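# Fully open the incubator's outer door and inner glass door

## Task

Swing the incubator's outer door and then the glass door behind it fully open, so that both stay open on their own without the robot holding them. It fails if any flask reaches the floor, if either door is slammed open or shut, or if the robot falls or ends up leaning.

## Robot and tools

ROBOT. A base that can drive in any direction carries a column about 1.75 m tall. A carriage rides up and down it over 1.0 m (lift_m) and holds two identical six-joint arms, each with a two-finger gripper. Each arm base sits at roughly 0.57 m plus lift_m above the floor, and carriage parts extend about 0.15 m lower. A hand reaches 0.78 m from its shoulder but only about 0.38 m below its arm base. A hand is about 0.16 m long and 0.1 m wide, or 0.14 m with the fingers open. The parked arm pose is joints 1-6 = 0, 0.05, 0.05, 1.45, 0, 0. Parked, the robot is about 0.95 m wide and 0.7 m long. The wheel motors are weak (2 N m), so even a light push gives a contact stop. Loose items may occasionally be nudged by outside forces.

CAMERAS. carriage_camera is fixed on the carriage, facing forward and tilted about 20 degrees down. left_wrist_camera and right_wrist_camera look out beyond the fingertips. The carriage camera and the parked fingertips sit up to about 0.45 m above the arm bases.

FRAMES. Base frame: origin on the floor below the base centre, x forward, y left, z up. left_hand and right_hand are reported in it, each as the point between that hand's finger pads. These readings drift from the truth, more so at long reach. quat_wxyz rotates the base axes into the hand axes. The hand's z runs along the fingers and they open along its y. An upward-pointing hand with joints 1, 5 and 6 at 0 reads (1, 0, 0, 0). The odometry frame is the base frame at the start of the scene. base_odometry only counts wheel rotation, so slip looks like travel. Heading is positive to the left, within -3.142 to 3.142.

execute_actions. Arguments: "actions", a list holding zero or one action, and optional "cameras", a list from carriage_camera, left_wrist_camera, right_wrist_camera, all. Omitting it, null or ["all"] gives every camera; [] gives none. An action may contain "base", "joints" or both. Its motions start together.
- "base" holds exactly one relative move, counted from the base position in the latest reported state. translate_m: metres, -2 to 2, forward positive. strafe_m: metres, -2 to 2, left positive. rotate_rad: radians, -6.3 to 6.3, counter-clockwise positive.
- "joints" is a single object keyed by joint name. Each value is an absolute target, not an offset. lift_m: 0 to 1 m. For each arm (prefix left_ or right_), with the tolerance for done given after the range:
  - joint1_rad: -2.617 to 3.054, ±0.02. Yaw about vertical; 0 is forward, positive is left.
  - joint2_rad: 0 to 3.141, ±0.055. Shoulder; 0 is upper arm level pointing back, 1.57 upright, 3.14 level pointing forward.
  - joint3_rad: 0 to 3.141, ±0.055. Elbow; 0 is folded, 3.14 straight.
  - joint4_rad: -1.57 to 1.57, ±0.04. Wrist pitch; positive lifts the fingertips.
  - joint5_rad: -1.57 to 1.57, ±0.02. Wrist yaw; positive swings the fingertips right, the opposite of joint1.
  - joint6_rad: -2.094 to 2.094, ±0.02. Roll about the finger axis; positive is clockwise seen from the forearm.
  - gripper_m: 0 to 0.093, ±0.004. The gap between the pads.
lift_m has a tolerance of ±0.004. An action lasts at most 15 s. A joint or base left out of an action may keep driving toward an earlier target, and the statuses will not show it. An unknown key or an out-of-range value rejects the whole call. If a result reports a stop, later motion, wait and finished_scene calls in the same reply are skipped. An empty list just returns state and images.

wait: "seconds", 0 to 10. Nothing new is commanded while it runs.

zoom_image: "camera" and "region" [x0, y0, x1, y1] in pixels. The origin is the top-left corner, and the region can be at most 504 by 504. It only works on full images in the latest result.

finished_scene: "scene", an integer. The robot first holds your last command, then the scene ends for good and the result says whether the task succeeded. Sending a reply with no tool call ends everything.

RESULTS. base_status and joint_status report how each motion ended:
- done: for the base this only means the wheels turned the commanded amount. A 1-2 mm move may fall short and still say done.
- off_target: at rest away from the target and possibly still pushing.
- contact_stop or time_out: the old target is dropped and the position is held.
- joint command not followed: a self-collision check blocked an arm's targets, usually with a cause line. Named joints then show not_followed, and the robot may retry those targets on later actions. The gripper part is still executed.
on_its_own lists what the call did not command; "held at" is a held target, not a measured position. motor_effort is a percentage of maximum, positive toward higher joint values, with the action's peak in brackets. It carries a fixed error and noise. If lift effort keeps falling while the lift goes down, a hand is resting on something. drive_wheels is unsigned; a value at rest well above a free move's means the base is still pressing on something. Joint torques are raw and have offset and noise. ARM HIT means a hard self-collision. A holding gripper usually reads off_target.

HEAT. An extended arm heats quickly, even empty and even while you think. MOTOR HOT appears at 75 °C. At 90 °C that arm halts for 10 s, and after 5 minutes the threshold applies again. At 100 °C the arm goes limp and falls. These show as OVER-TEMPERATURE FAULT, and affected keys read limit_stop_at_motor_heat; resend their targets.

CAUTIONS. Move the doors smoothly and stop them gently; slamming either one fails the task. Keep flasks from reaching the floor. The robot holds its last command while you think. Contact stops can come late or not at all, and after an arm touches something the base can roll on about 0.3 m. After a blocked drive, back off about 0.2 m along the path you came (undo a turn), and repeat if still pressed; a retry may be needed. Avoid driving the base under an edge that the column would strike, and never reverse into such an edge. Arms have no contact stop: a blocked arm keeps pressing and snaps to its target when freed. Tipping risk rises with a high carriage, outstretched arms, loads and pulling. Only the images reveal a lean. Never let the arms strike or squeeze each other. To untangle blocked arms, move the withheld arm clear first, then the other in a later action.

Each tool is called after "Emit:" in YAML: its name, and indented under it one key for each argument.

## Session

Emit:
execute_actions:
  actions: []

Scene clock: 0.00 s.
Joint torques (N m, as the arm reports them, + toward a larger angle): no reading
base_odometry: x=+0.000 y=+0.000 heading=+0.000 (m, m, rad; odometry frame)
base_status: not commanded
joint_positions: lift_m=+0.299 left_joint1_rad=-0.013 left_joint2_rad=+0.041 left_joint3_rad=+0.061 left_joint4_rad=+1.399 left_joint5_rad=-0.012 left_joint6_rad=+0.047 left_gripper_m=+0.094 right_joint1_rad=-0.005 right_joint2_rad=+0.070 right_joint3_rad=+0.039 right_joint4_rad=+1.459 right_joint5_rad=+0.000 right_joint6_rad=+0.036 right_gripper_m=+0.094
joint_status: not commanded
motor_effort: lift_m=+30 drive_wheels=-1 (%)
left_hand: x=+0.3222 y=+0.3402 z=+1.2883 quat_wxyz=(+0.997, -0.004, +0.076, +0.017) (m; base frame)
right_hand: x=+0.3234 y=-0.3389 z=+1.2838 quat_wxyz=(+0.997, +0.002, +0.072, +0.015) (m; base frame)
pictures: carriage_camera, left_wrist_camera, right_wrist_camera
Images, in order (width x height): carriage_camera 504x504, left_wrist_camera 504x504, right_wrist_camera 504x504.

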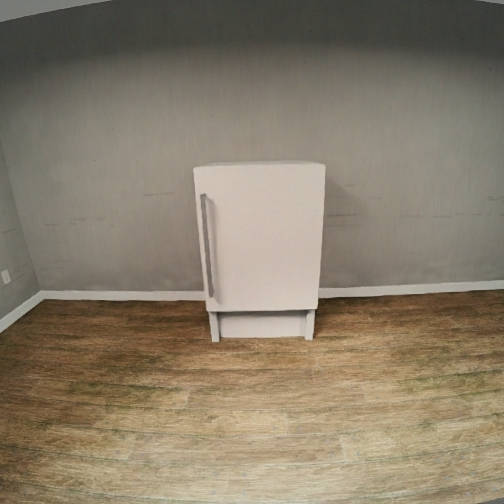

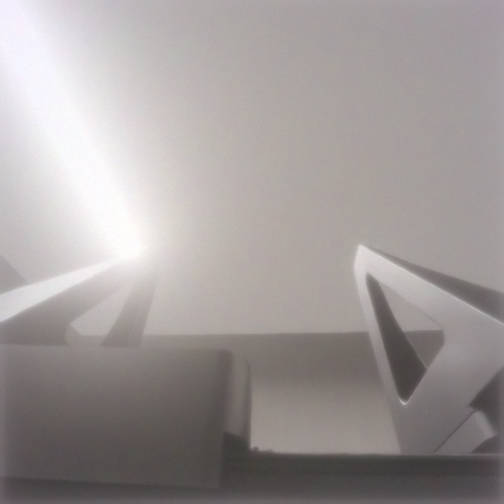

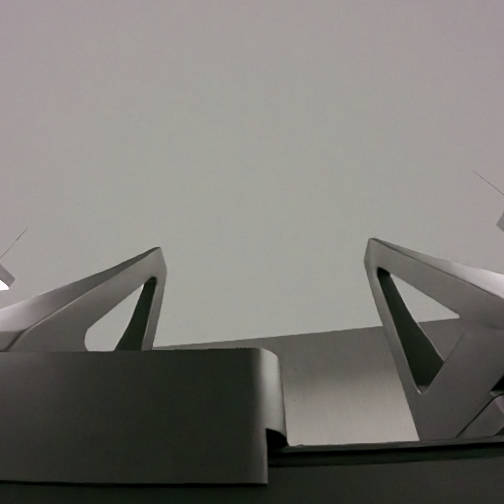

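Emit:
execute_actions:
  actions:
    - {"base":{"translate_m":0.6},"joints":{"left_joint2_rad":1.2,"left_joint3_rad":1.2,"left_joint4_rad":0,"lift_m":0.1}}

Scene clock: 6.63 s.
Joint torques (N m, as the arm reports them, + toward a larger angle): left_arm=[-0.08 -3.22 10.46  2.01 -0.03 -0.1 ] | right_arm=[-0.01  4.36  6.59 -0.19 -0.06  0.1 ]
base_odometry: x=+0.600 y=+0.000 heading=+0.000 (m, m, rad; odometry frame)
base_status: done
joint_positions: lift_m=+0.100 left_joint1_rad=-0.013 left_joint2_rad=+1.187 left_joint3_rad=+1.178 left_joint4_rad=+0.009 left_joint5_rad=-0.012 left_joint6_rad=+0.047 left_gripper_m=+0.094 right_joint1_rad=-0.005 right_joint2_rad=+0.070 right_joint3_rad=+0.039 right_joint4_rad=+1.459 right_joint5_rad=+0.000 right_joint6_rad=+0.036 right_gripper_m=+0.094
joint_status: all done
motor_effort: lift_m=+26(30) drive_wheels=-3(26) (%)
left_hand: x=+0.6975 y=+0.3352 z=+1.0732 quat_wxyz=(+0.707, +0.017, +0.707, +0.016) (m; base frame)
right_hand: x=+0.3232 y=-0.3389 z=+1.0849 quat_wxyz=(+0.997, +0.002, +0.071, +0.015) (m; base frame)
pictures: carriage_camera, left_wrist_camera, right_wrist_camera
Images, in order (width x height): carriage_camera 504x504, left_wrist_camera 504x504, right_wrist_camera 504x504.

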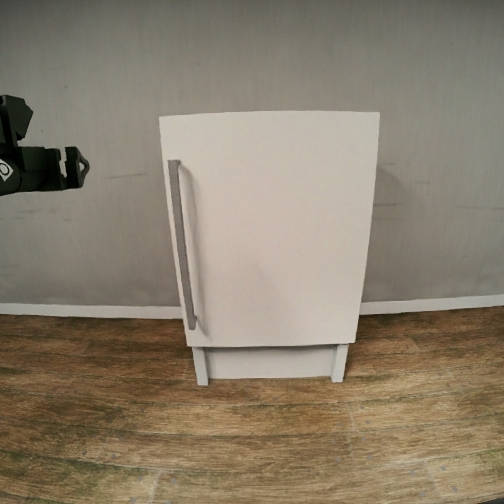

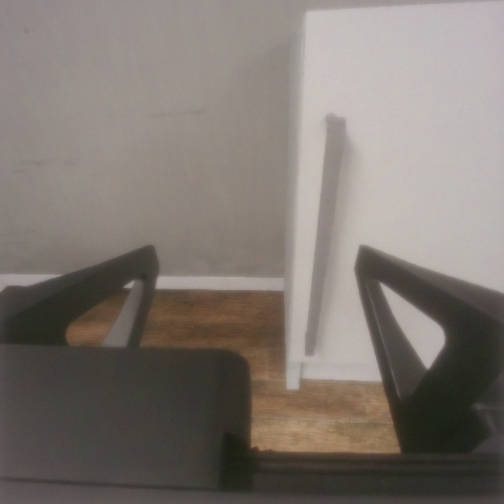

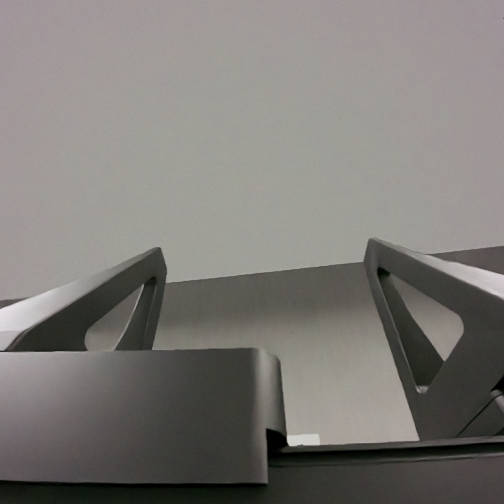

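Emit:
execute_actions:
  actions:
    - {"base":{"strafe_m":-0.09},"joints":{"lift_m":0.0}}
  cameras: []

Emit:
execute_actions:
  actions:
    - {"base":{"translate_m":0.18}}
  cameras: ["carriage_camera","left_wrist_camera"]

Scene clock: 10.83 s.
Joint torques (N m, as the arm reports them, + toward a larger angle): left_arm=[-0.07 -3.15  9.59  2.09 -0.03 -0.11] | right_arm=[ 0.02  4.47  6.64 -0.16 -0.05  0.09]
base_odometry: x=+0.600 y=-0.090 heading=+0.000 (m, m, rad; odometry frame)
base_status: done
joint_positions: lift_m=+0.000 left_joint1_rad=-0.013 left_joint2_rad=+1.187 left_joint3_rad=+1.187 left_joint4_rad=+0.000 left_joint5_rad=-0.012 left_joint6_rad=+0.047 left_gripper_m=+0.094 right_joint1_rad=-0.005 right_joint2_rad=+0.070 right_joint3_rad=+0.039 right_joint4_rad=+1.459 right_joint5_rad=+0.000 right_joint6_rad=+0.036 right_gripper_m=+0.094
joint_status: all done
motor_effort: lift_m=+26(23) drive_wheels=-3(21) (%)
left_hand: x=+0.6970 y=+0.3353 z=+0.9753 quat_wxyz=(+0.707, +0.017, +0.707, +0.016) (m; base frame)
right_hand: x=+0.3233 y=-0.3389 z=+0.9848 quat_wxyz=(+0.997, +0.002, +0.071, +0.015) (m; base frame)
pictures: none
No camera images: the call's "cameras" was empty. Leave "cameras" out to get every camera's image.

Scene clock: 12.90 s.
Joint torques (N m, as the arm reports them, + toward a larger angle): left_arm=[-0.04 -3.04  9.61  2.07 -0.02 -0.11] | right_arm=[ 0.02  4.44  6.64 -0.16 -0.05  0.09]
base_odometry: x=+0.781 y=-0.090 heading=+0.000 (m, m, rad; odometry frame)
base_status: done
joint_positions: lift_m=+0.000 left_joint1_rad=-0.013 left_joint2_rad=+1.187 left_joint3_rad=+1.187 left_joint4_rad=+0.003 left_joint5_rad=-0.012 left_joint6_rad=+0.047 left_gripper_m=+0.094 right_joint1_rad=-0.005 right_joint2_rad=+0.070 right_joint3_rad=+0.039 right_joint4_rad=+1.459 right_joint5_rad=+0.000 right_joint6_rad=+0.036 right_gripper_m=+0.094
joint_status: not commanded
motor_effort: lift_m=+27(27) drive_wheels=-6(20) (%)
left_hand: x=+0.6970 y=+0.3353 z=+0.9761 quat_wxyz=(+0.708, +0.017, +0.706, +0.016) (m; base frame)
right_hand: x=+0.3233 y=-0.3389 z=+0.9848 quat_wxyz=(+0.997, +0.002, +0.071, +0.015) (m; base frame)
pictures: carriage_camera, left_wrist_camera
Images, in order (width x height): carriage_camera 504x504, left_wrist_camera 504x504.

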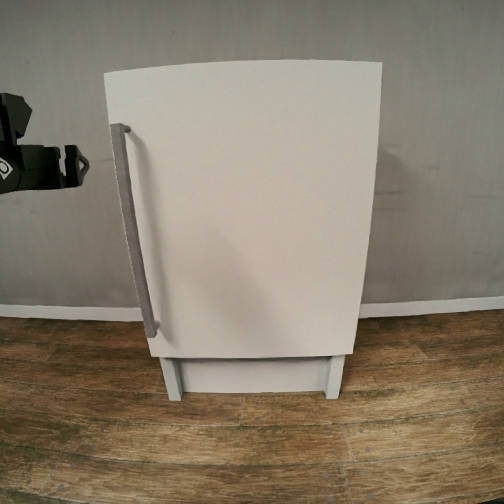

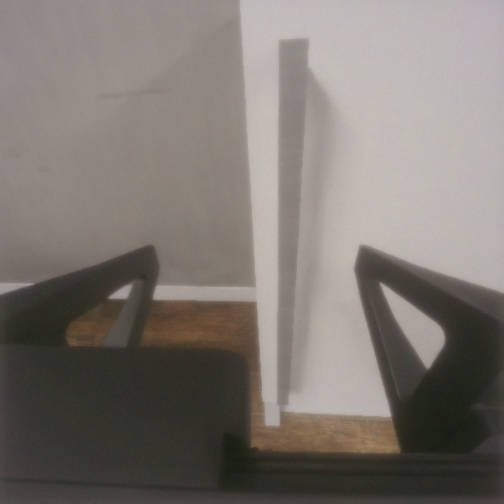

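Emit:
execute_actions:
  actions:
    - {"base":{"strafe_m":-0.035}}
  cameras: []

Emit:
execute_actions:
  actions:
    - {"base":{"translate_m":0.12}}
  cameras: ["carriage_camera","left_wrist_camera"]

Scene clock: 15.60 s.
Joint torques (N m, as the arm reports them, + toward a larger angle): left_arm=[ 0.03 -2.98  9.8   2.07 -0.04 -0.11] | right_arm=[ 0.02  4.47  6.68 -0.18 -0.05  0.09]
base_odometry: x=+0.781 y=-0.125 heading=+0.000 (m, m, rad; odometry frame)
base_status: done
joint_positions: lift_m=+0.000 left_joint1_rad=-0.013 left_joint2_rad=+1.187 left_joint3_rad=+1.187 left_joint4_rad=+0.004 left_joint5_rad=-0.012 left_joint6_rad=+0.047 left_gripper_m=+0.094 right_joint1_rad=-0.005 right_joint2_rad=+0.070 right_joint3_rad=+0.039 right_joint4_rad=+1.459 right_joint5_rad=+0.000 right_joint6_rad=+0.036 right_gripper_m=+0.094
joint_status: not commanded
motor_effort: lift_m=+27(27) drive_wheels=-3(19) (%)
left_hand: x=+0.6970 y=+0.3353 z=+0.9763 quat_wxyz=(+0.708, +0.017, +0.706, +0.016) (m; base frame)
right_hand: x=+0.3233 y=-0.3389 z=+0.9848 quat_wxyz=(+0.997, +0.002, +0.071, +0.015) (m; base frame)
pictures: none
No camera images: the call's "cameras" was empty. Leave "cameras" out to get every camera's image.

Scene clock: 17.37 s.
Joint torques (N m, as the arm reports them, + toward a larger angle): left_arm=[-0.11 -3.15  9.73  2.06 -0.03 -0.11] | right_arm=[-0.01  4.46  6.64 -0.16 -0.05  0.1 ]
base_odometry: x=+0.901 y=-0.126 heading=-0.001 (m, m, rad; odometry frame)
base_status: done
joint_positions: lift_m=+0.000 left_joint1_rad=-0.013 left_joint2_rad=+1.187 left_joint3_rad=+1.187 left_joint4_rad=+0.005 left_joint5_rad=-0.012 left_joint6_rad=+0.047 left_gripper_m=+0.094 right_joint1_rad=-0.005 right_joint2_rad=+0.070 right_joint3_rad=+0.039 right_joint4_rad=+1.459 right_joint5_rad=+0.000 right_joint6_rad=+0.036 right_gripper_m=+0.094
joint_status: not commanded
motor_effort: lift_m=+27(27) drive_wheels=-6(20) (%)
left_hand: x=+0.6970 y=+0.3353 z=+0.9765 quat_wxyz=(+0.709, +0.017, +0.705, +0.016) (m; base frame)
right_hand: x=+0.3234 y=-0.3389 z=+0.9848 quat_wxyz=(+0.997, +0.002, +0.072, +0.015) (m; base frame)
pictures: carriage_camera, left_wrist_camera
Images, in order (width x height): carriage_camera 504x504, left_wrist_camera 504x504.

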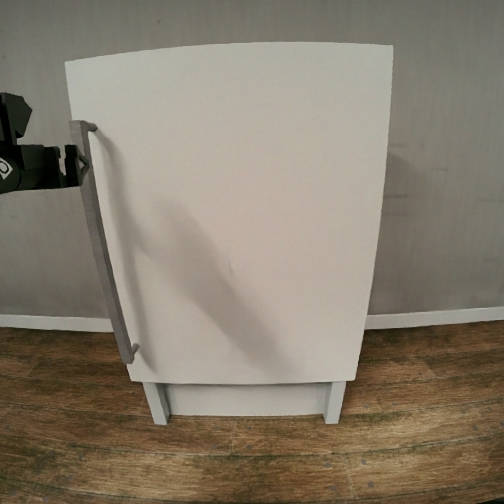

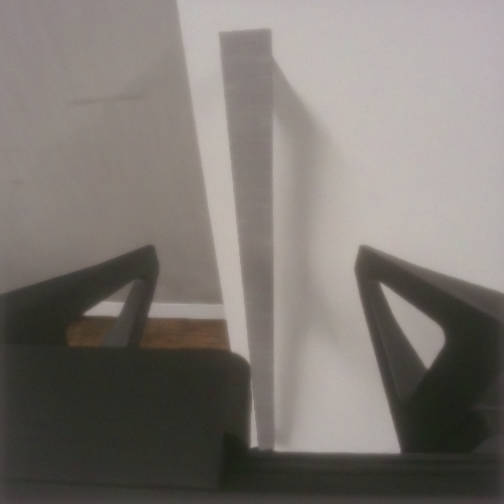

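Emit:
execute_actions:
  actions:
    - {"base":{"translate_m":0.055}}
  cameras: ["left_wrist_camera"]

Emit:
execute_actions:
  actions:
    - {"joints":{"left_gripper_m":0.0}}
  cameras: ["left_wrist_camera"]

Emit:
execute_actions:
  actions:
    - {"base":{"translate_m":-0.12}}
  cameras: ["carriage_camera","left_wrist_camera"]

Scene clock: 22.37 s.
Joint torques (N m, as the arm reports them, + toward a larger angle): left_arm=[ 0.01 -2.83  9.7   2.02 -0.03 -0.11] | right_arm=[ 0.02  4.43  6.61 -0.17 -0.05  0.09]
base_odometry: x=+0.956 y=-0.126 heading=-0.002 (m, m, rad; odometry frame)
base_status: done
joint_positions: lift_m=+0.000 left_joint1_rad=-0.013 left_joint2_rad=+1.187 left_joint3_rad=+1.187 left_joint4_rad=+0.005 left_joint5_rad=-0.012 left_joint6_rad=+0.047 left_gripper_m=+0.094 right_joint1_rad=-0.005 right_joint2_rad=+0.070 right_joint3_rad=+0.039 right_joint4_rad=+1.459 right_joint5_rad=+0.000 right_joint6_rad=+0.036 right_gripper_m=+0.094
joint_status: not commanded
motor_effort: lift_m=+27(27) drive_wheels=-6(23) (%)
left_hand: x=+0.6970 y=+0.3353 z=+0.9765 quat_wxyz=(+0.709, +0.017, +0.705, +0.016) (m; base frame)
right_hand: x=+0.3233 y=-0.3389 z=+0.9848 quat_wxyz=(+0.997, +0.002, +0.071, +0.015) (m; base frame)
pictures: left_wrist_camera
Images, in order (width x height): left_wrist_camera 504x504.

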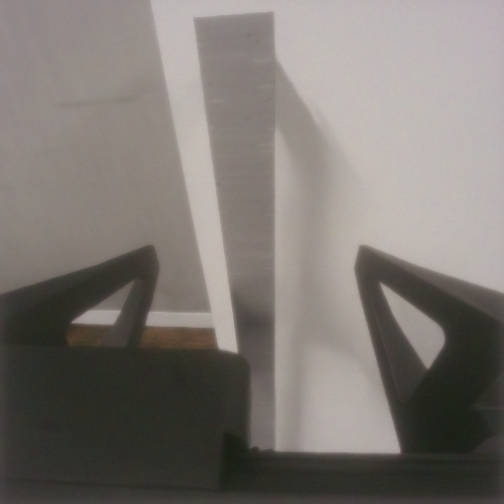

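Scene clock: 23.10 s.
Joint torques (N m, as the arm reports them, + toward a larger angle): left_arm=[-0.07 -3.14  9.71  2.01 -0.03 -0.1 ] | right_arm=[ 0.04  4.48  6.66 -0.16 -0.06  0.09]
base_odometry: x=+0.956 y=-0.126 heading=-0.002 (m, m, rad; odometry frame)
base_status: not commanded
joint_positions: lift_m=+0.000 left_joint1_rad=-0.013 left_joint2_rad=+1.187 left_joint3_rad=+1.187 left_joint4_rad=+0.005 left_joint5_rad=-0.012 left_joint6_rad=+0.047 left_gripper_m=+0.001 right_joint1_rad=-0.005 right_joint2_rad=+0.070 right_joint3_rad=+0.039 right_joint4_rad=+1.459 right_joint5_rad=+0.000 right_joint6_rad=+0.036 right_gripper_m=+0.094
joint_status: all done
motor_effort: lift_m=+27(27) drive_wheels=-5(6) (%)
left_hand: x=+0.6970 y=+0.3353 z=+0.9765 quat_wxyz=(+0.709, +0.017, +0.705, +0.016) (m; base frame)
right_hand: x=+0.3233 y=-0.3389 z=+0.9848 quat_wxyz=(+0.997, +0.002, +0.071, +0.015) (m; base frame)
pictures: left_wrist_camera
Images, in order (width x height): left_wrist_camera 504x504.

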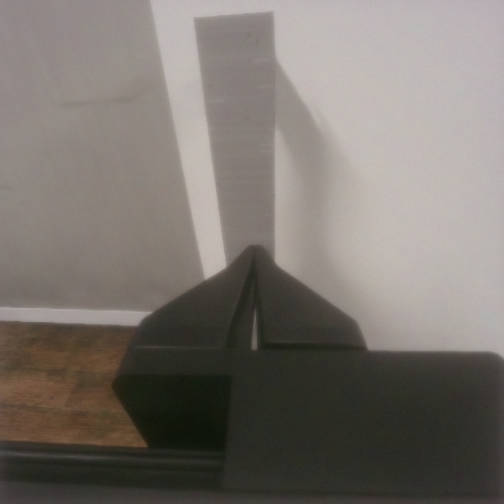

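Scene clock: 24.80 s.
Joint torques (N m, as the arm reports them, + toward a larger angle): left_arm=[ 0.03 -3.11  9.73  2.05 -0.03 -0.11] | right_arm=[ 0.01  4.43  6.72 -0.15 -0.06  0.1 ]
base_odometry: x=+0.836 y=-0.126 heading=-0.001 (m, m, rad; odometry frame)
base_status: done
joint_positions: lift_m=+0.000 left_joint1_rad=-0.013 left_joint2_rad=+1.187 left_joint3_rad=+1.187 left_joint4_rad=+0.005 left_joint5_rad=-0.012 left_joint6_rad=+0.047 left_gripper_m=+0.001 right_joint1_rad=-0.005 right_joint2_rad=+0.070 right_joint3_rad=+0.039 right_joint4_rad=+1.458 right_joint5_rad=+0.000 right_joint6_rad=+0.036 right_gripper_m=+0.094
joint_status: not commanded
motor_effort: lift_m=+27(27) drive_wheels=-6(23) (%)
left_hand: x=+0.6970 y=+0.3353 z=+0.9766 quat_wxyz=(+0.709, +0.017, +0.705, +0.016) (m; base frame)
right_hand: x=+0.3235 y=-0.3389 z=+0.9848 quat_wxyz=(+0.997, +0.002, +0.072, +0.015) (m; base frame)
pictures: carriage_camera, left_wrist_camera
Images, in order (width x height): carriage_camera 504x504, left_wrist_camera 504x504.

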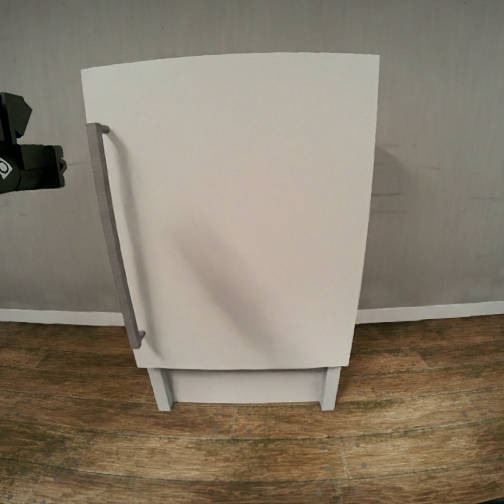

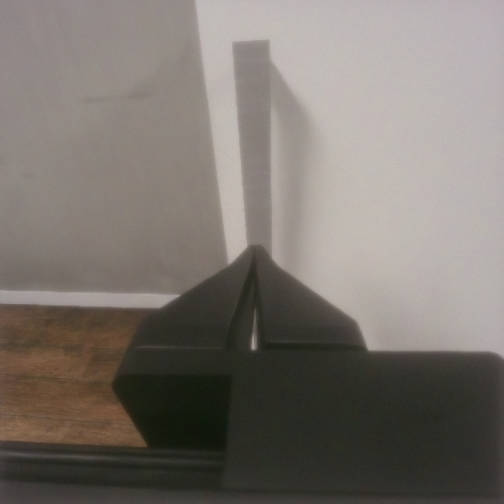

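Emit:
execute_actions:
  actions:
    - {"base":{"translate_m":0.175},"joints":{"left_gripper_m":0.093}}
  cameras: ["left_wrist_camera"]

Emit:
execute_actions:
  actions:
    - {"joints":{"left_gripper_m":0.0}}
  cameras: ["left_wrist_camera"]

Scene clock: 28.93 s.
Joint torques (N m, as the arm reports them, + toward a larger angle): left_arm=[-0.07 -3.3   9.89  2.05 -0.03 -0.11] | right_arm=[ 0.01  4.54  6.71 -0.15 -0.05  0.09]
base_odometry: x=+1.011 y=-0.127 heading=-0.002 (m, m, rad; odometry frame)
base_status: done
joint_positions: lift_m=+0.000 left_joint1_rad=-0.013 left_joint2_rad=+1.187 left_joint3_rad=+1.187 left_joint4_rad=+0.005 left_joint5_rad=-0.012 left_joint6_rad=+0.047 left_gripper_m=+0.093 right_joint1_rad=-0.005 right_joint2_rad=+0.070 right_joint3_rad=+0.039 right_joint4_rad=+1.459 right_joint5_rad=+0.000 right_joint6_rad=+0.036 right_gripper_m=+0.094
joint_status: all done
motor_effort: lift_m=+28(27) drive_wheels=-6(20) (%)
left_hand: x=+0.6970 y=+0.3353 z=+0.9766 quat_wxyz=(+0.709, +0.017, +0.705, +0.016) (m; base frame)
right_hand: x=+0.3234 y=-0.3389 z=+0.9848 quat_wxyz=(+0.997, +0.002, +0.072, +0.015) (m; base frame)
pictures: left_wrist_camera
Images, in order (width x height): left_wrist_camera 504x504.

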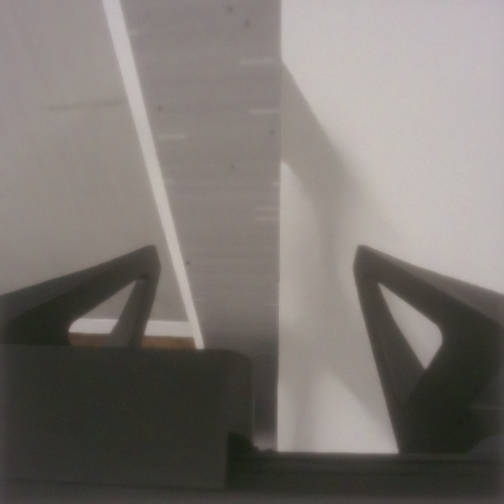

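Scene clock: 29.67 s.
Joint torques (N m, as the arm reports them, + toward a larger angle): left_arm=[-0.61 -3.06  9.75  2.06  0.03  0.18] | right_arm=[-0.02  4.52  6.63 -0.14 -0.04  0.09]
base_odometry: x=+1.011 y=-0.127 heading=-0.002 (m, m, rad; odometry frame)
base_status: not commanded
joint_positions: lift_m=+0.000 left_joint1_rad=-0.009 left_joint2_rad=+1.187 left_joint3_rad=+1.187 left_joint4_rad=+0.007 left_joint5_rad=-0.019 left_joint6_rad=+0.024 left_gripper_m=+0.024 right_joint1_rad=-0.005 right_joint2_rad=+0.070 right_joint3_rad=+0.039 right_joint4_rad=+1.458 right_joint5_rad=+0.000 right_joint6_rad=+0.036 right_gripper_m=+0.094
joint_status: left_gripper_m off_target (ended at +0.024, target +0.000)
motor_effort: lift_m=+27(27) drive_wheels=-6(6) (%)
left_hand: x=+0.6970 y=+0.3382 z=+0.9771 quat_wxyz=(+0.709, +0.005, +0.705, +0.012) (m; base frame)
right_hand: x=+0.3235 y=-0.3389 z=+0.9848 quat_wxyz=(+0.997, +0.002, +0.072, +0.015) (m; base frame)
pictures: left_wrist_camera
Images, in order (width x height): left_wrist_camera 504x504.

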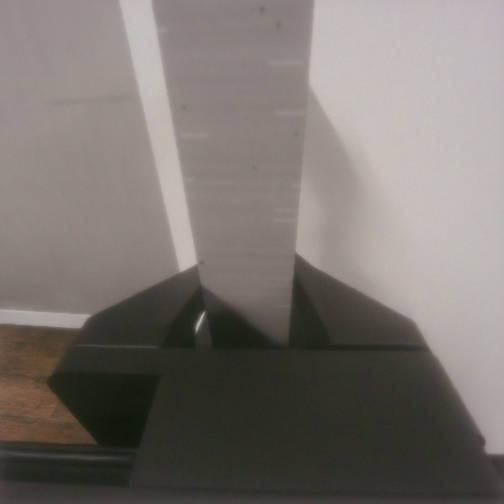

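Emit:
execute_actions:
  actions:
    - {"base":{"translate_m":-0.17},"joints":{"left_joint5_rad":-0.3,"left_joint1_rad":-0.13}}
  cameras: ["carriage_camera","left_wrist_camera"]

Scene clock: 34.23 s.
Joint torques (N m, as the arm reports them, + toward a larger angle): left_arm=[ 3.5  -5.32  8.53  1.84 -0.49  0.23] | right_arm=[ 0.02  4.51  6.64 -0.13 -0.05  0.09]
base_odometry: x=+0.841 y=-0.127 heading=-0.002 (m, m, rad; odometry frame)
base_status: done
joint_positions: lift_m=+0.000 left_joint1_rad=-0.171 left_joint2_rad=+1.217 left_joint3_rad=+1.201 left_joint4_rad=+0.027 left_joint5_rad=-0.246 left_joint6_rad=+0.019 left_gripper_m=+0.024 right_joint1_rad=-0.005 right_joint2_rad=+0.070 right_joint3_rad=+0.039 right_joint4_rad=+1.457 right_joint5_rad=+0.000 right_joint6_rad=+0.036 right_gripper_m=+0.094
joint_status: left_joint1_rad off_target (ended at -0.171, target -0.130); left_joint5_rad off_target (ended at -0.246, target -0.300)
motor_effort: lift_m=+26(28) drive_wheels=+3(36) (%)
left_hand: x=+0.7011 y=+0.3092 z=+0.9771 quat_wxyz=(+0.710, -0.021, +0.703, +0.032) (m; base frame)
right_hand: x=+0.3238 y=-0.3389 z=+0.9848 quat_wxyz=(+0.997, +0.002, +0.072, +0.015) (m; base frame)
pictures: carriage_camera, left_wrist_camera
Images, in order (width x height): carriage_camera 504x504, left_wrist_camera 504x504.

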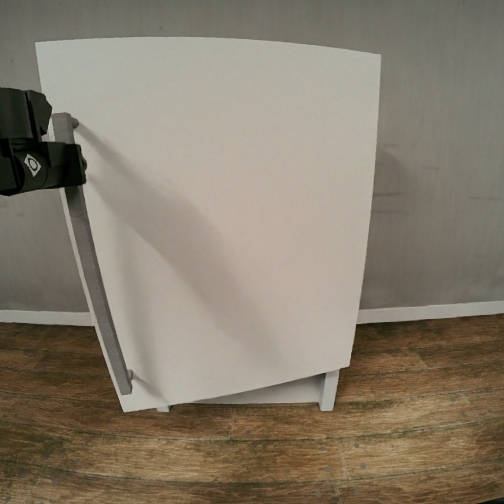

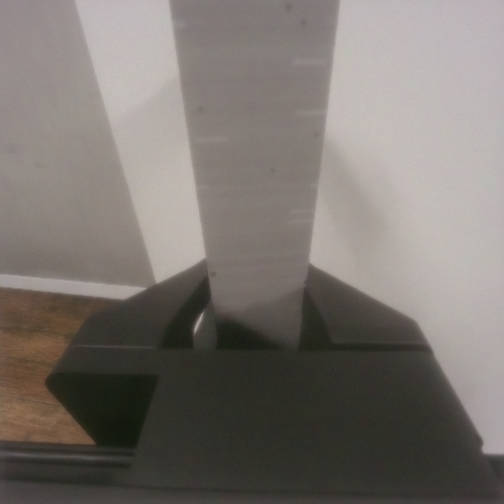

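Emit:
execute_actions:
  actions:
    - {"base":{"translate_m":-0.17},"joints":{"left_joint5_rad":-0.7,"left_joint1_rad":-0.4}}
  cameras: []

Emit:
execute_actions:
  actions:
    - {"joints":{"left_gripper_m":0.06}}
  cameras: ["carriage_camera","left_wrist_camera"]

Scene clock: 38.40 s.
Joint torques (N m, as the arm reports them, + toward a larger angle): left_arm=[ 6.05 -9.41  8.56  0.89 -2.36  0.03] | right_arm=[ 0.01  4.43  6.49 -0.11 -0.06  0.1 ]
base_odometry: x=+0.672 y=-0.126 heading=-0.003 (m, m, rad; odometry frame)
base_status: done
joint_positions: lift_m=+0.000 left_joint1_rad=-0.470 left_joint2_rad=+1.270 left_joint3_rad=+1.201 left_joint4_rad=+0.124 left_joint5_rad=-0.422 left_joint6_rad=+0.036 left_gripper_m=+0.029 right_joint1_rad=-0.005 right_joint2_rad=+0.070 right_joint3_rad=+0.039 right_joint4_rad=+1.457 right_joint5_rad=+0.000 right_joint6_rad=+0.036 right_gripper_m=+0.094
joint_status: left_joint1_rad off_target (ended at -0.470, target -0.400); left_joint5_rad off_target (ended at -0.423, target -0.700)
motor_effort: lift_m=+27(26) drive_wheels=+12(29) (%)
left_hand: x=+0.6919 y=+0.2109 z=+0.9785 quat_wxyz=(+0.725, +0.021, +0.689, -0.012) (m; base frame)
right_hand: x=+0.3238 y=-0.3389 z=+0.9848 quat_wxyz=(+0.997, +0.002, +0.072, +0.015) (m; base frame)
pictures: none
No camera images: the call's "cameras" was empty. Leave "cameras" out to get every camera's image.

Scene clock: 40.10 s.
Joint torques (N m, as the arm reports them, + toward a larger angle): left_arm=[ 0.5  -5.17  8.59  1.79 -0.02  0.  ] | right_arm=[ 0.02  4.46  6.71 -0.14 -0.06  0.09]
base_odometry: x=+0.672 y=-0.126 heading=-0.003 (m, m, rad; odometry frame)
base_status: not commanded
joint_positions: lift_m=+0.000 left_joint1_rad=-0.407 left_joint2_rad=+1.215 left_joint3_rad=+1.201 left_joint4_rad=+0.016 left_joint5_rad=-0.690 left_joint6_rad=+0.037 left_gripper_m=+0.060 right_joint1_rad=-0.005 right_joint2_rad=+0.070 right_joint3_rad=+0.039 right_joint4_rad=+1.457 right_joint5_rad=+0.000 right_joint6_rad=+0.036 right_gripper_m=+0.094
joint_status: all done
on_its_own: left_joint1_rad moved +0.063 to your old target -0.400; left_joint5_rad moved -0.267 to your old target -0.700
motor_effort: lift_m=+27(27) drive_wheels=+2(12) (%)
left_hand: x=+0.6777 y=+0.2886 z=+0.9749 quat_wxyz=(+0.699, -0.087, +0.701, +0.112) (m; base frame)
right_hand: x=+0.3237 y=-0.3389 z=+0.9848 quat_wxyz=(+0.997, +0.002, +0.072, +0.015) (m; base frame)
pictures: carriage_camera, left_wrist_camera
Images, in order (width x height): carriage_camera 504x504, left_wrist_camera 504x504.

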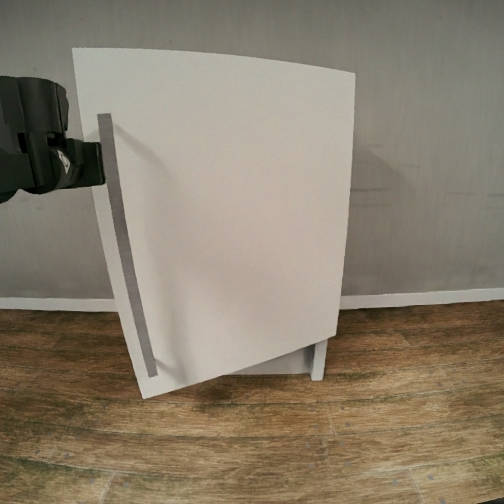

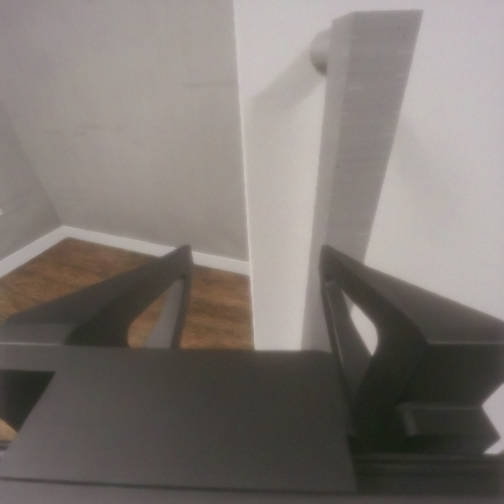

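Emit:
execute_actions:
  actions:
    - {"base":{"strafe_m":0.12},"joints":{"left_gripper_m":0,"left_joint1_rad":0,"left_joint5_rad":0}}
  cameras: []

Emit:
execute_actions:
  actions:
    - {"joints":{"left_joint2_rad":1.8,"left_joint3_rad":1.8}}
  cameras: ["carriage_camera"]

Emit:
execute_actions:
  actions:
    - {"base":{"strafe_m":-0.3}}
  cameras: ["carriage_camera","left_wrist_camera"]

Scene clock: 46.17 s.
Joint torques (N m, as the arm reports them, + toward a larger angle): left_arm=[ 0.33 -5.26  8.56  1.96  0.04  0.  ] | right_arm=[ 0.01  4.44  6.74 -0.12 -0.05  0.09]
base_odometry: x=+0.672 y=-0.006 heading=-0.002 (m, m, rad; odometry frame)
base_status: done
joint_positions: lift_m=+0.000 left_joint1_rad=-0.005 left_joint2_rad=+1.215 left_joint3_rad=+1.201 left_joint4_rad=+0.013 left_joint5_rad=-0.008 left_joint6_rad=+0.038 left_gripper_m=+0.000 right_joint1_rad=-0.005 right_joint2_rad=+0.070 right_joint3_rad=+0.039 right_joint4_rad=+1.457 right_joint5_rad=+0.000 right_joint6_rad=+0.036 right_gripper_m=+0.094
joint_status: all done
motor_effort: lift_m=+27(27) drive_wheels=-4(17) (%)
left_hand: x=+0.7048 y=+0.3381 z=+0.9744 quat_wxyz=(+0.707, +0.012, +0.707, +0.015) (m; base frame)
right_hand: x=+0.3237 y=-0.3389 z=+0.9848 quat_wxyz=(+0.997, +0.002, +0.072, +0.015) (m; base frame)
pictures: none
No camera images: the call's "cameras" was empty. Leave "cameras" out to get every camera's image.

Scene clock: 47.40 s.
Joint torques (N m, as the arm reports them, + toward a larger angle): left_arm=[ 0.54 -8.9  10.47  2.05  0.07  0.01] | right_arm=[ 0.01  4.44  6.64 -0.15 -0.05  0.09]
base_odometry: x=+0.672 y=-0.006 heading=-0.002 (m, m, rad; odometry frame)
base_status: not commanded
joint_positions: lift_m=+0.000 left_joint1_rad=-0.005 left_joint2_rad=+1.794 left_joint3_rad=+1.779 left_joint4_rad=+0.004 left_joint5_rad=-0.008 left_joint6_rad=+0.038 left_gripper_m=+0.000 right_joint1_rad=-0.005 right_joint2_rad=+0.070 right_joint3_rad=+0.039 right_joint4_rad=+1.457 right_joint5_rad=+0.000 right_joint6_rad=+0.036 right_gripper_m=+0.094
joint_status: all done
motor_effort: lift_m=+27(27) drive_wheels=-4(4) (%)
left_hand: x=+0.8551 y=+0.3373 z=+0.9816 quat_wxyz=(+0.703, +0.012, +0.711, +0.014) (m; base frame)
right_hand: x=+0.3237 y=-0.3389 z=+0.9848 quat_wxyz=(+0.997, +0.002, +0.072, +0.015) (m; base frame)
pictures: carriage_camera
Images, in order (width x height): carriage_camera 504x504.

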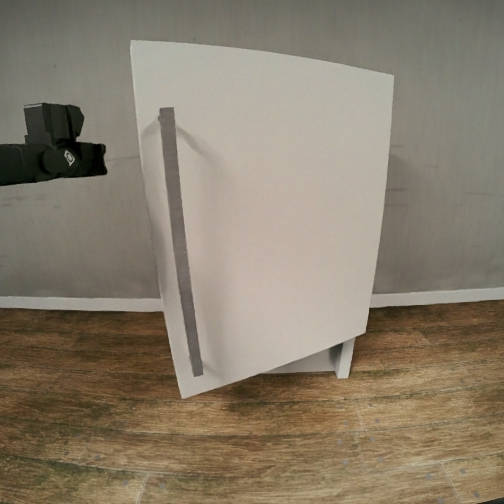

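Scene clock: 49.20 s.
Joint torques (N m, as the arm reports them, + toward a larger angle): left_arm=[-12.32  -8.78  10.54   2.16   1.9    0.34] | right_arm=[ 0.02  4.48  6.44 -0.14 -0.07  0.1 ]
base_odometry: x=+0.671 y=-0.193 heading=+0.000 (m, m, rad; odometry frame)
base_status: strafe_m contact_stop (by the wheels' count: -0.187 of -0.300)
joint_positions: lift_m=+0.000 left_joint1_rad=+0.140 left_joint2_rad=+1.793 left_joint3_rad=+1.779 left_joint4_rad=-0.006 left_joint5_rad=-0.229 left_joint6_rad=+0.012 left_gripper_m=+0.001 right_joint1_rad=-0.005 right_joint2_rad=+0.070 right_joint3_rad=+0.041 right_joint4_rad=+1.456 right_joint5_rad=+0.001 right_joint6_rad=+0.036 right_gripper_m=+0.094
joint_status: not commanded
motor_effort: lift_m=+27(27) drive_wheels=+14(48) (%)
left_hand: x=+0.8395 y=+0.4561 z=+0.9794 quat_wxyz=(+0.687, -0.125, +0.703, +0.134) (m; base frame)
right_hand: x=+0.3235 y=-0.3391 z=+0.9851 quat_wxyz=(+0.997, +0.002, +0.072, +0.015) (m; base frame)
pictures: carriage_camera, left_wrist_camera
Images, in order (width x height): carriage_camera 504x504, left_wrist_camera 504x504.

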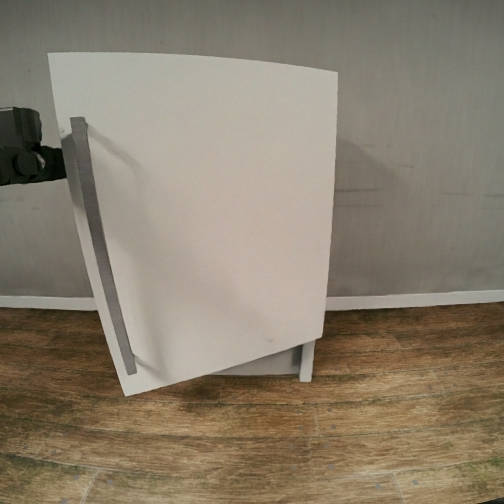

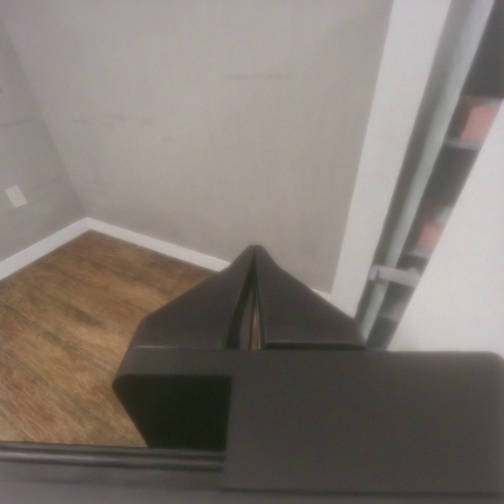

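Emit:
execute_actions:
  actions:
    - {"base":{"strafe_m":0.25},"joints":{"left_joint1_rad":0,"left_joint5_rad":1.3,"left_joint2_rad":2.2,"left_joint3_rad":2.2}}
  cameras: ["carriage_camera","left_wrist_camera"]

Scene clock: 53.63 s.
Joint torques (N m, as the arm reports them, + toward a larger angle): left_arm=[  0.56 -10.57   8.28   1.42   0.03   0.01] | right_arm=[ 0.03  4.48  6.48 -0.14 -0.07  0.09]
base_odometry: x=+0.671 y=+0.057 heading=+0.000 (m, m, rad; odometry frame)
base_status: done
joint_positions: lift_m=+0.000 left_joint1_rad=-0.003 left_joint2_rad=+2.178 left_joint3_rad=+2.199 left_joint4_rad=+0.014 left_joint5_rad=+1.292 left_joint6_rad=+0.037 left_gripper_m=+0.000 right_joint1_rad=-0.005 right_joint2_rad=+0.070 right_joint3_rad=+0.041 right_joint4_rad=+1.457 right_joint5_rad=+0.001 right_joint6_rad=+0.036 right_gripper_m=+0.094
joint_status: all done
motor_effort: lift_m=+28(28) drive_wheels=-3(33) (%)
left_hand: x=+0.8201 y=+0.1718 z=+0.9565 quat_wxyz=(+0.581, +0.444, +0.546, -0.408) (m; base frame)
right_hand: x=+0.3234 y=-0.3391 z=+0.9852 quat_wxyz=(+0.997, +0.002, +0.072, +0.015) (m; base frame)
pictures: carriage_camera, left_wrist_camera
Images, in order (width x height): carriage_camera 504x504, left_wrist_camera 504x504.

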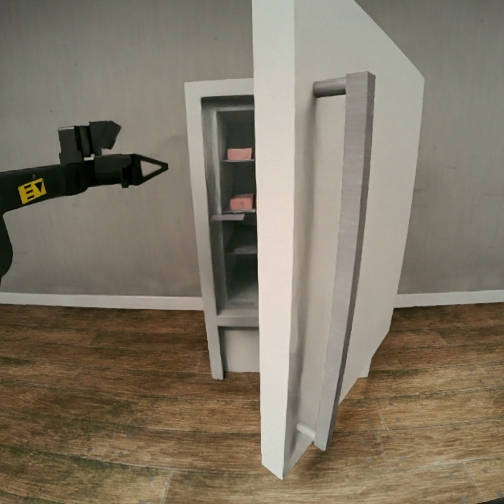

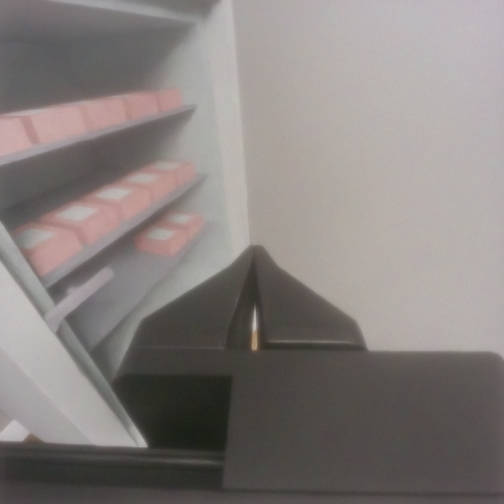

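Emit:
execute_actions:
  actions:
    - {"base":{"strafe_m":-0.3},"joints":{"left_joint5_rad":0.3,"left_joint2_rad":1.5,"left_joint3_rad":1.5}}
  cameras: ["carriage_camera","left_wrist_camera"]

Scene clock: 57.80 s.
Joint torques (N m, as the arm reports them, + toward a larger angle): left_arm=[ 0.33 -7.11  6.71  1.95 -0.1   0.01] | right_arm=[ 0.03  4.49  6.53 -0.16 -0.07  0.1 ]
base_odometry: x=+0.670 y=-0.243 heading=+0.000 (m, m, rad; odometry frame)
base_status: done
joint_positions: lift_m=+0.000 left_joint1_rad=-0.001 left_joint2_rad=+1.505 left_joint3_rad=+1.523 left_joint4_rad=+0.007 left_joint5_rad=+0.305 left_joint6_rad=+0.038 left_gripper_m=+0.000 right_joint1_rad=-0.005 right_joint2_rad=+0.070 right_joint3_rad=+0.041 right_joint4_rad=+1.457 right_joint5_rad=+0.001 right_joint6_rad=+0.036 right_gripper_m=+0.094
joint_status: all done
motor_effort: lift_m=+26(28) drive_wheels=-3(30) (%)
left_hand: x=+0.7692 y=+0.2865 z=+1.0044 quat_wxyz=(+0.709, +0.122, +0.688, -0.093) (m; base frame)
right_hand: x=+0.3232 y=-0.3391 z=+0.9852 quat_wxyz=(+0.997, +0.002, +0.071, +0.015) (m; base frame)
pictures: carriage_camera, left_wrist_camera
Images, in order (width x height): carriage_camera 504x504, left_wrist_camera 504x504.

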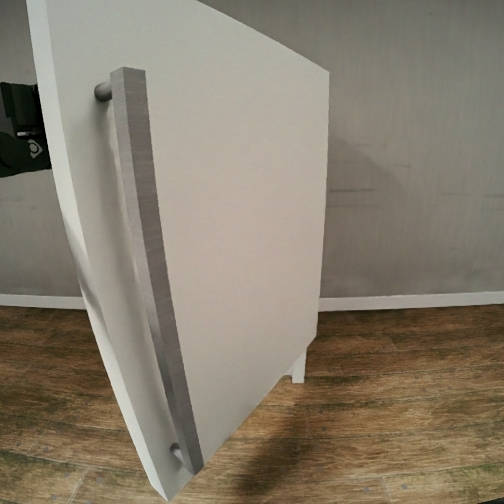

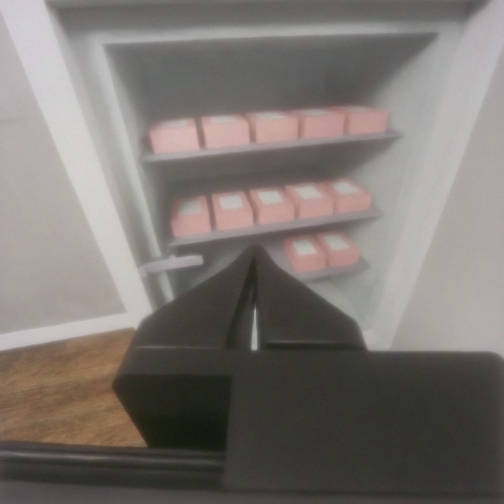

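Emit:
execute_actions:
  actions:
    - {"base":{"strafe_m":-0.15},"joints":{"left_joint1_rad":0}}
  cameras: []

Emit:
execute_actions:
  actions:
    - {"base":{"strafe_m":-0.15},"joints":{"left_joint1_rad":0}}
  cameras: []

Emit:
execute_actions:
  actions:
    - {"base":{"strafe_m":-0.15},"joints":{"left_joint1_rad":0}}
  cameras: ["carriage_camera","left_wrist_camera"]

Scene clock: 62.07 s.
Joint torques (N m, as the arm reports them, + toward a larger angle): left_arm=[-0.47 -6.84  6.58  2.03 -0.11 -0.02] | right_arm=[ 0.01  4.48  6.46 -0.15 -0.07  0.09]
base_odometry: x=+0.670 y=-0.394 heading=+0.000 (m, m, rad; odometry frame)
base_status: done
joint_positions: lift_m=+0.000 left_joint1_rad=+0.004 left_joint2_rad=+1.503 left_joint3_rad=+1.523 left_joint4_rad=+0.005 left_joint5_rad=+0.303 left_joint6_rad=+0.039 left_gripper_m=+0.000 right_joint1_rad=-0.005 right_joint2_rad=+0.070 right_joint3_rad=+0.041 right_joint4_rad=+1.458 right_joint5_rad=+0.001 right_joint6_rad=+0.036 right_gripper_m=+0.094
joint_status: all done
motor_effort: lift_m=+27(28) drive_wheels=-3(20) (%)
left_hand: x=+0.7691 y=+0.2896 z=+1.0046 quat_wxyz=(+0.710, +0.120, +0.688, -0.090) (m; base frame)
right_hand: x=+0.3232 y=-0.3391 z=+0.9852 quat_wxyz=(+0.997, +0.002, +0.071, +0.015) (m; base frame)
pictures: none
No camera images: the call's "cameras" was empty. Leave "cameras" out to get every camera's image.

Scene clock: 64.00 s.
Joint torques (N m, as the arm reports them, + toward a larger angle): left_arm=[-0.55 -6.9   6.59  2.01 -0.11 -0.01] | right_arm=[-0.01  4.48  6.46 -0.16 -0.07  0.09]
base_odometry: x=+0.670 y=-0.544 heading=-0.001 (m, m, rad; odometry frame)
base_status: done
joint_positions: lift_m=+0.000 left_joint1_rad=+0.004 left_joint2_rad=+1.503 left_joint3_rad=+1.523 left_joint4_rad=+0.005 left_joint5_rad=+0.303 left_joint6_rad=+0.039 left_gripper_m=+0.000 right_joint1_rad=-0.005 right_joint2_rad=+0.070 right_joint3_rad=+0.041 right_joint4_rad=+1.458 right_joint5_rad=+0.001 right_joint6_rad=+0.036 right_gripper_m=+0.094
joint_status: all done
motor_effort: lift_m=+28(27) drive_wheels=-2(20) (%)
left_hand: x=+0.7691 y=+0.2892 z=+1.0046 quat_wxyz=(+0.710, +0.120, +0.688, -0.090) (m; base frame)
right_hand: x=+0.3232 y=-0.3391 z=+0.9852 quat_wxyz=(+0.997, +0.002, +0.071, +0.015) (m; base frame)
pictures: none
No camera images: the call's "cameras" was empty. Leave "cameras" out to get every camera's image.

Scene clock: 65.93 s.
Joint torques (N m, as the arm reports them, + toward a larger angle): left_arm=[-0.35 -5.31  6.59  1.98 -0.05 -0.02] | right_arm=[ 0.01  4.46  6.51 -0.15 -0.06  0.1 ]
base_odometry: x=+0.669 y=-0.694 heading=-0.001 (m, m, rad; odometry frame)
base_status: done
joint_positions: lift_m=+0.000 left_joint1_rad=+0.003 left_joint2_rad=+1.486 left_joint3_rad=+1.523 left_joint4_rad=+0.005 left_joint5_rad=+0.302 left_joint6_rad=+0.040 left_gripper_m=+0.000 right_joint1_rad=-0.005 right_joint2_rad=+0.070 right_joint3_rad=+0.041 right_joint4_rad=+1.458 right_joint5_rad=+0.001 right_joint6_rad=+0.036 right_gripper_m=+0.094
joint_status: all done
motor_effort: lift_m=+27(28) drive_wheels=-4(20) (%)
left_hand: x=+0.7633 y=+0.2891 z=+1.0126 quat_wxyz=(+0.716, +0.121, +0.682, -0.089) (m; base frame)
right_hand: x=+0.3232 y=-0.3391 z=+0.9852 quat_wxyz=(+0.997, +0.002, +0.071, +0.015) (m; base frame)
pictures: carriage_camera, left_wrist_camera
Images, in order (width x height): carriage_camera 504x504, left_wrist_camera 504x504.

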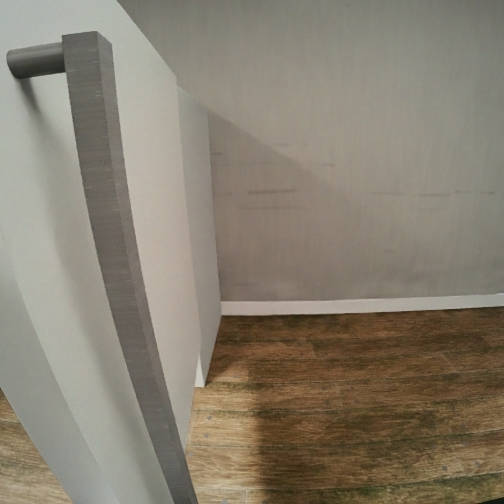

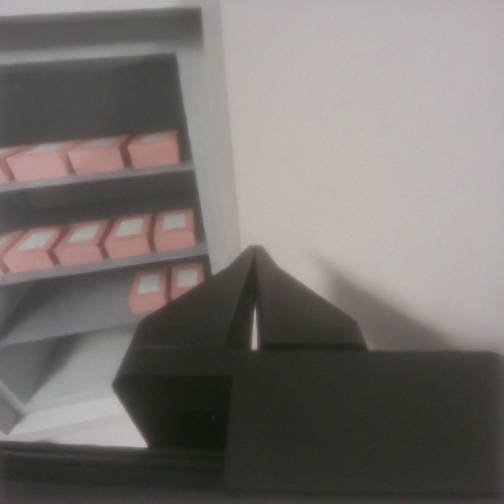

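Past 90°. Continue to find the stop.

Emit:
execute_actions:
  actions:
    - {"base":{"strafe_m":-0.12},"joints":{"left_joint1_rad":0}}
  cameras: []

Emit:
execute_actions:
  actions:
    - {"base":{"strafe_m":-0.1}}
  cameras: ["carriage_camera","left_wrist_camera"]

Scene clock: 69.30 s.
Joint torques (N m, as the arm reports them, + toward a larger angle): left_arm=[-0.66 -5.55  6.44  1.96  0.08  0.01] | right_arm=[ 0.04  4.52  6.5  -0.14 -0.06  0.09]
base_odometry: x=+0.669 y=-0.814 heading=-0.001 (m, m, rad; odometry frame)
base_status: done
joint_positions: lift_m=+0.000 left_joint1_rad=+0.006 left_joint2_rad=+1.486 left_joint3_rad=+1.523 left_joint4_rad=+0.006 left_joint5_rad=+0.291 left_joint6_rad=+0.037 left_gripper_m=+0.001 right_joint1_rad=-0.005 right_joint2_rad=+0.070 right_joint3_rad=+0.041 right_joint4_rad=+1.458 right_joint5_rad=+0.001 right_joint6_rad=+0.036 right_gripper_m=+0.094
joint_status: all done
motor_effort: lift_m=+27(27) drive_wheels=-2(21) (%)
left_hand: x=+0.7640 y=+0.2923 z=+1.0129 quat_wxyz=(+0.717, +0.115, +0.683, -0.085) (m; base frame)
right_hand: x=+0.3232 y=-0.3391 z=+0.9852 quat_wxyz=(+0.997, +0.002, +0.071, +0.015) (m; base frame)
pictures: none
No camera images: the call's "cameras" was empty. Leave "cameras" out to get every camera's image.

Scene clock: 70.60 s.
Joint torques (N m, as the arm reports them, + toward a larger angle): left_arm=[-9.52 -4.59  6.58  2.2   1.38  0.21] | right_arm=[-0.01  4.47  6.5  -0.14 -0.07  0.09]
base_odometry: x=+0.668 y=-0.885 heading=+0.000 (m, m, rad; odometry frame)
base_status: strafe_m contact_stop (by the wheels' count: -0.071 of -0.100)
joint_positions: lift_m=+0.000 left_joint1_rad=+0.107 left_joint2_rad=+1.474 left_joint3_rad=+1.523 left_joint4_rad=-0.014 left_joint5_rad=+0.132 left_joint6_rad=+0.021 left_gripper_m=+0.001 right_joint1_rad=-0.005 right_joint2_rad=+0.070 right_joint3_rad=+0.041 right_joint4_rad=+1.457 right_joint5_rad=+0.001 right_joint6_rad=+0.036 right_gripper_m=+0.094
joint_status: not commanded
motor_effort: lift_m=+26(27) drive_wheels=+12(29) (%)
left_hand: x=+0.7652 y=+0.3675 z=+1.0137 quat_wxyz=(+0.719, +0.018, +0.695, +0.000) (m; base frame)
right_hand: x=+0.3233 y=-0.3391 z=+0.9852 quat_wxyz=(+0.997, +0.002, +0.072, +0.015) (m; base frame)
pictures: carriage_camera, left_wrist_camera
Images, in order (width x height): carriage_camera 504x504, left_wrist_camera 504x504.

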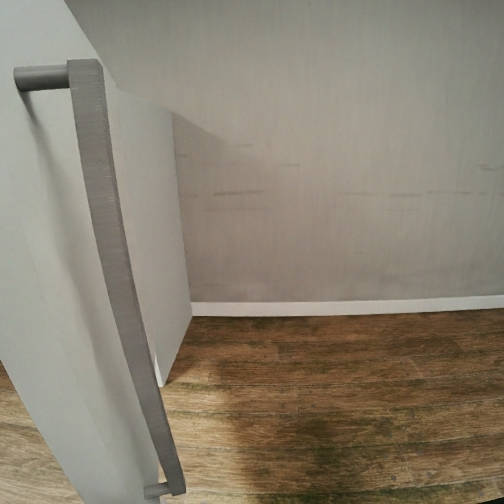

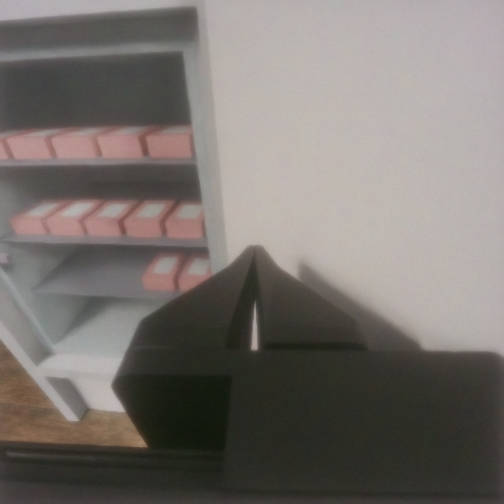

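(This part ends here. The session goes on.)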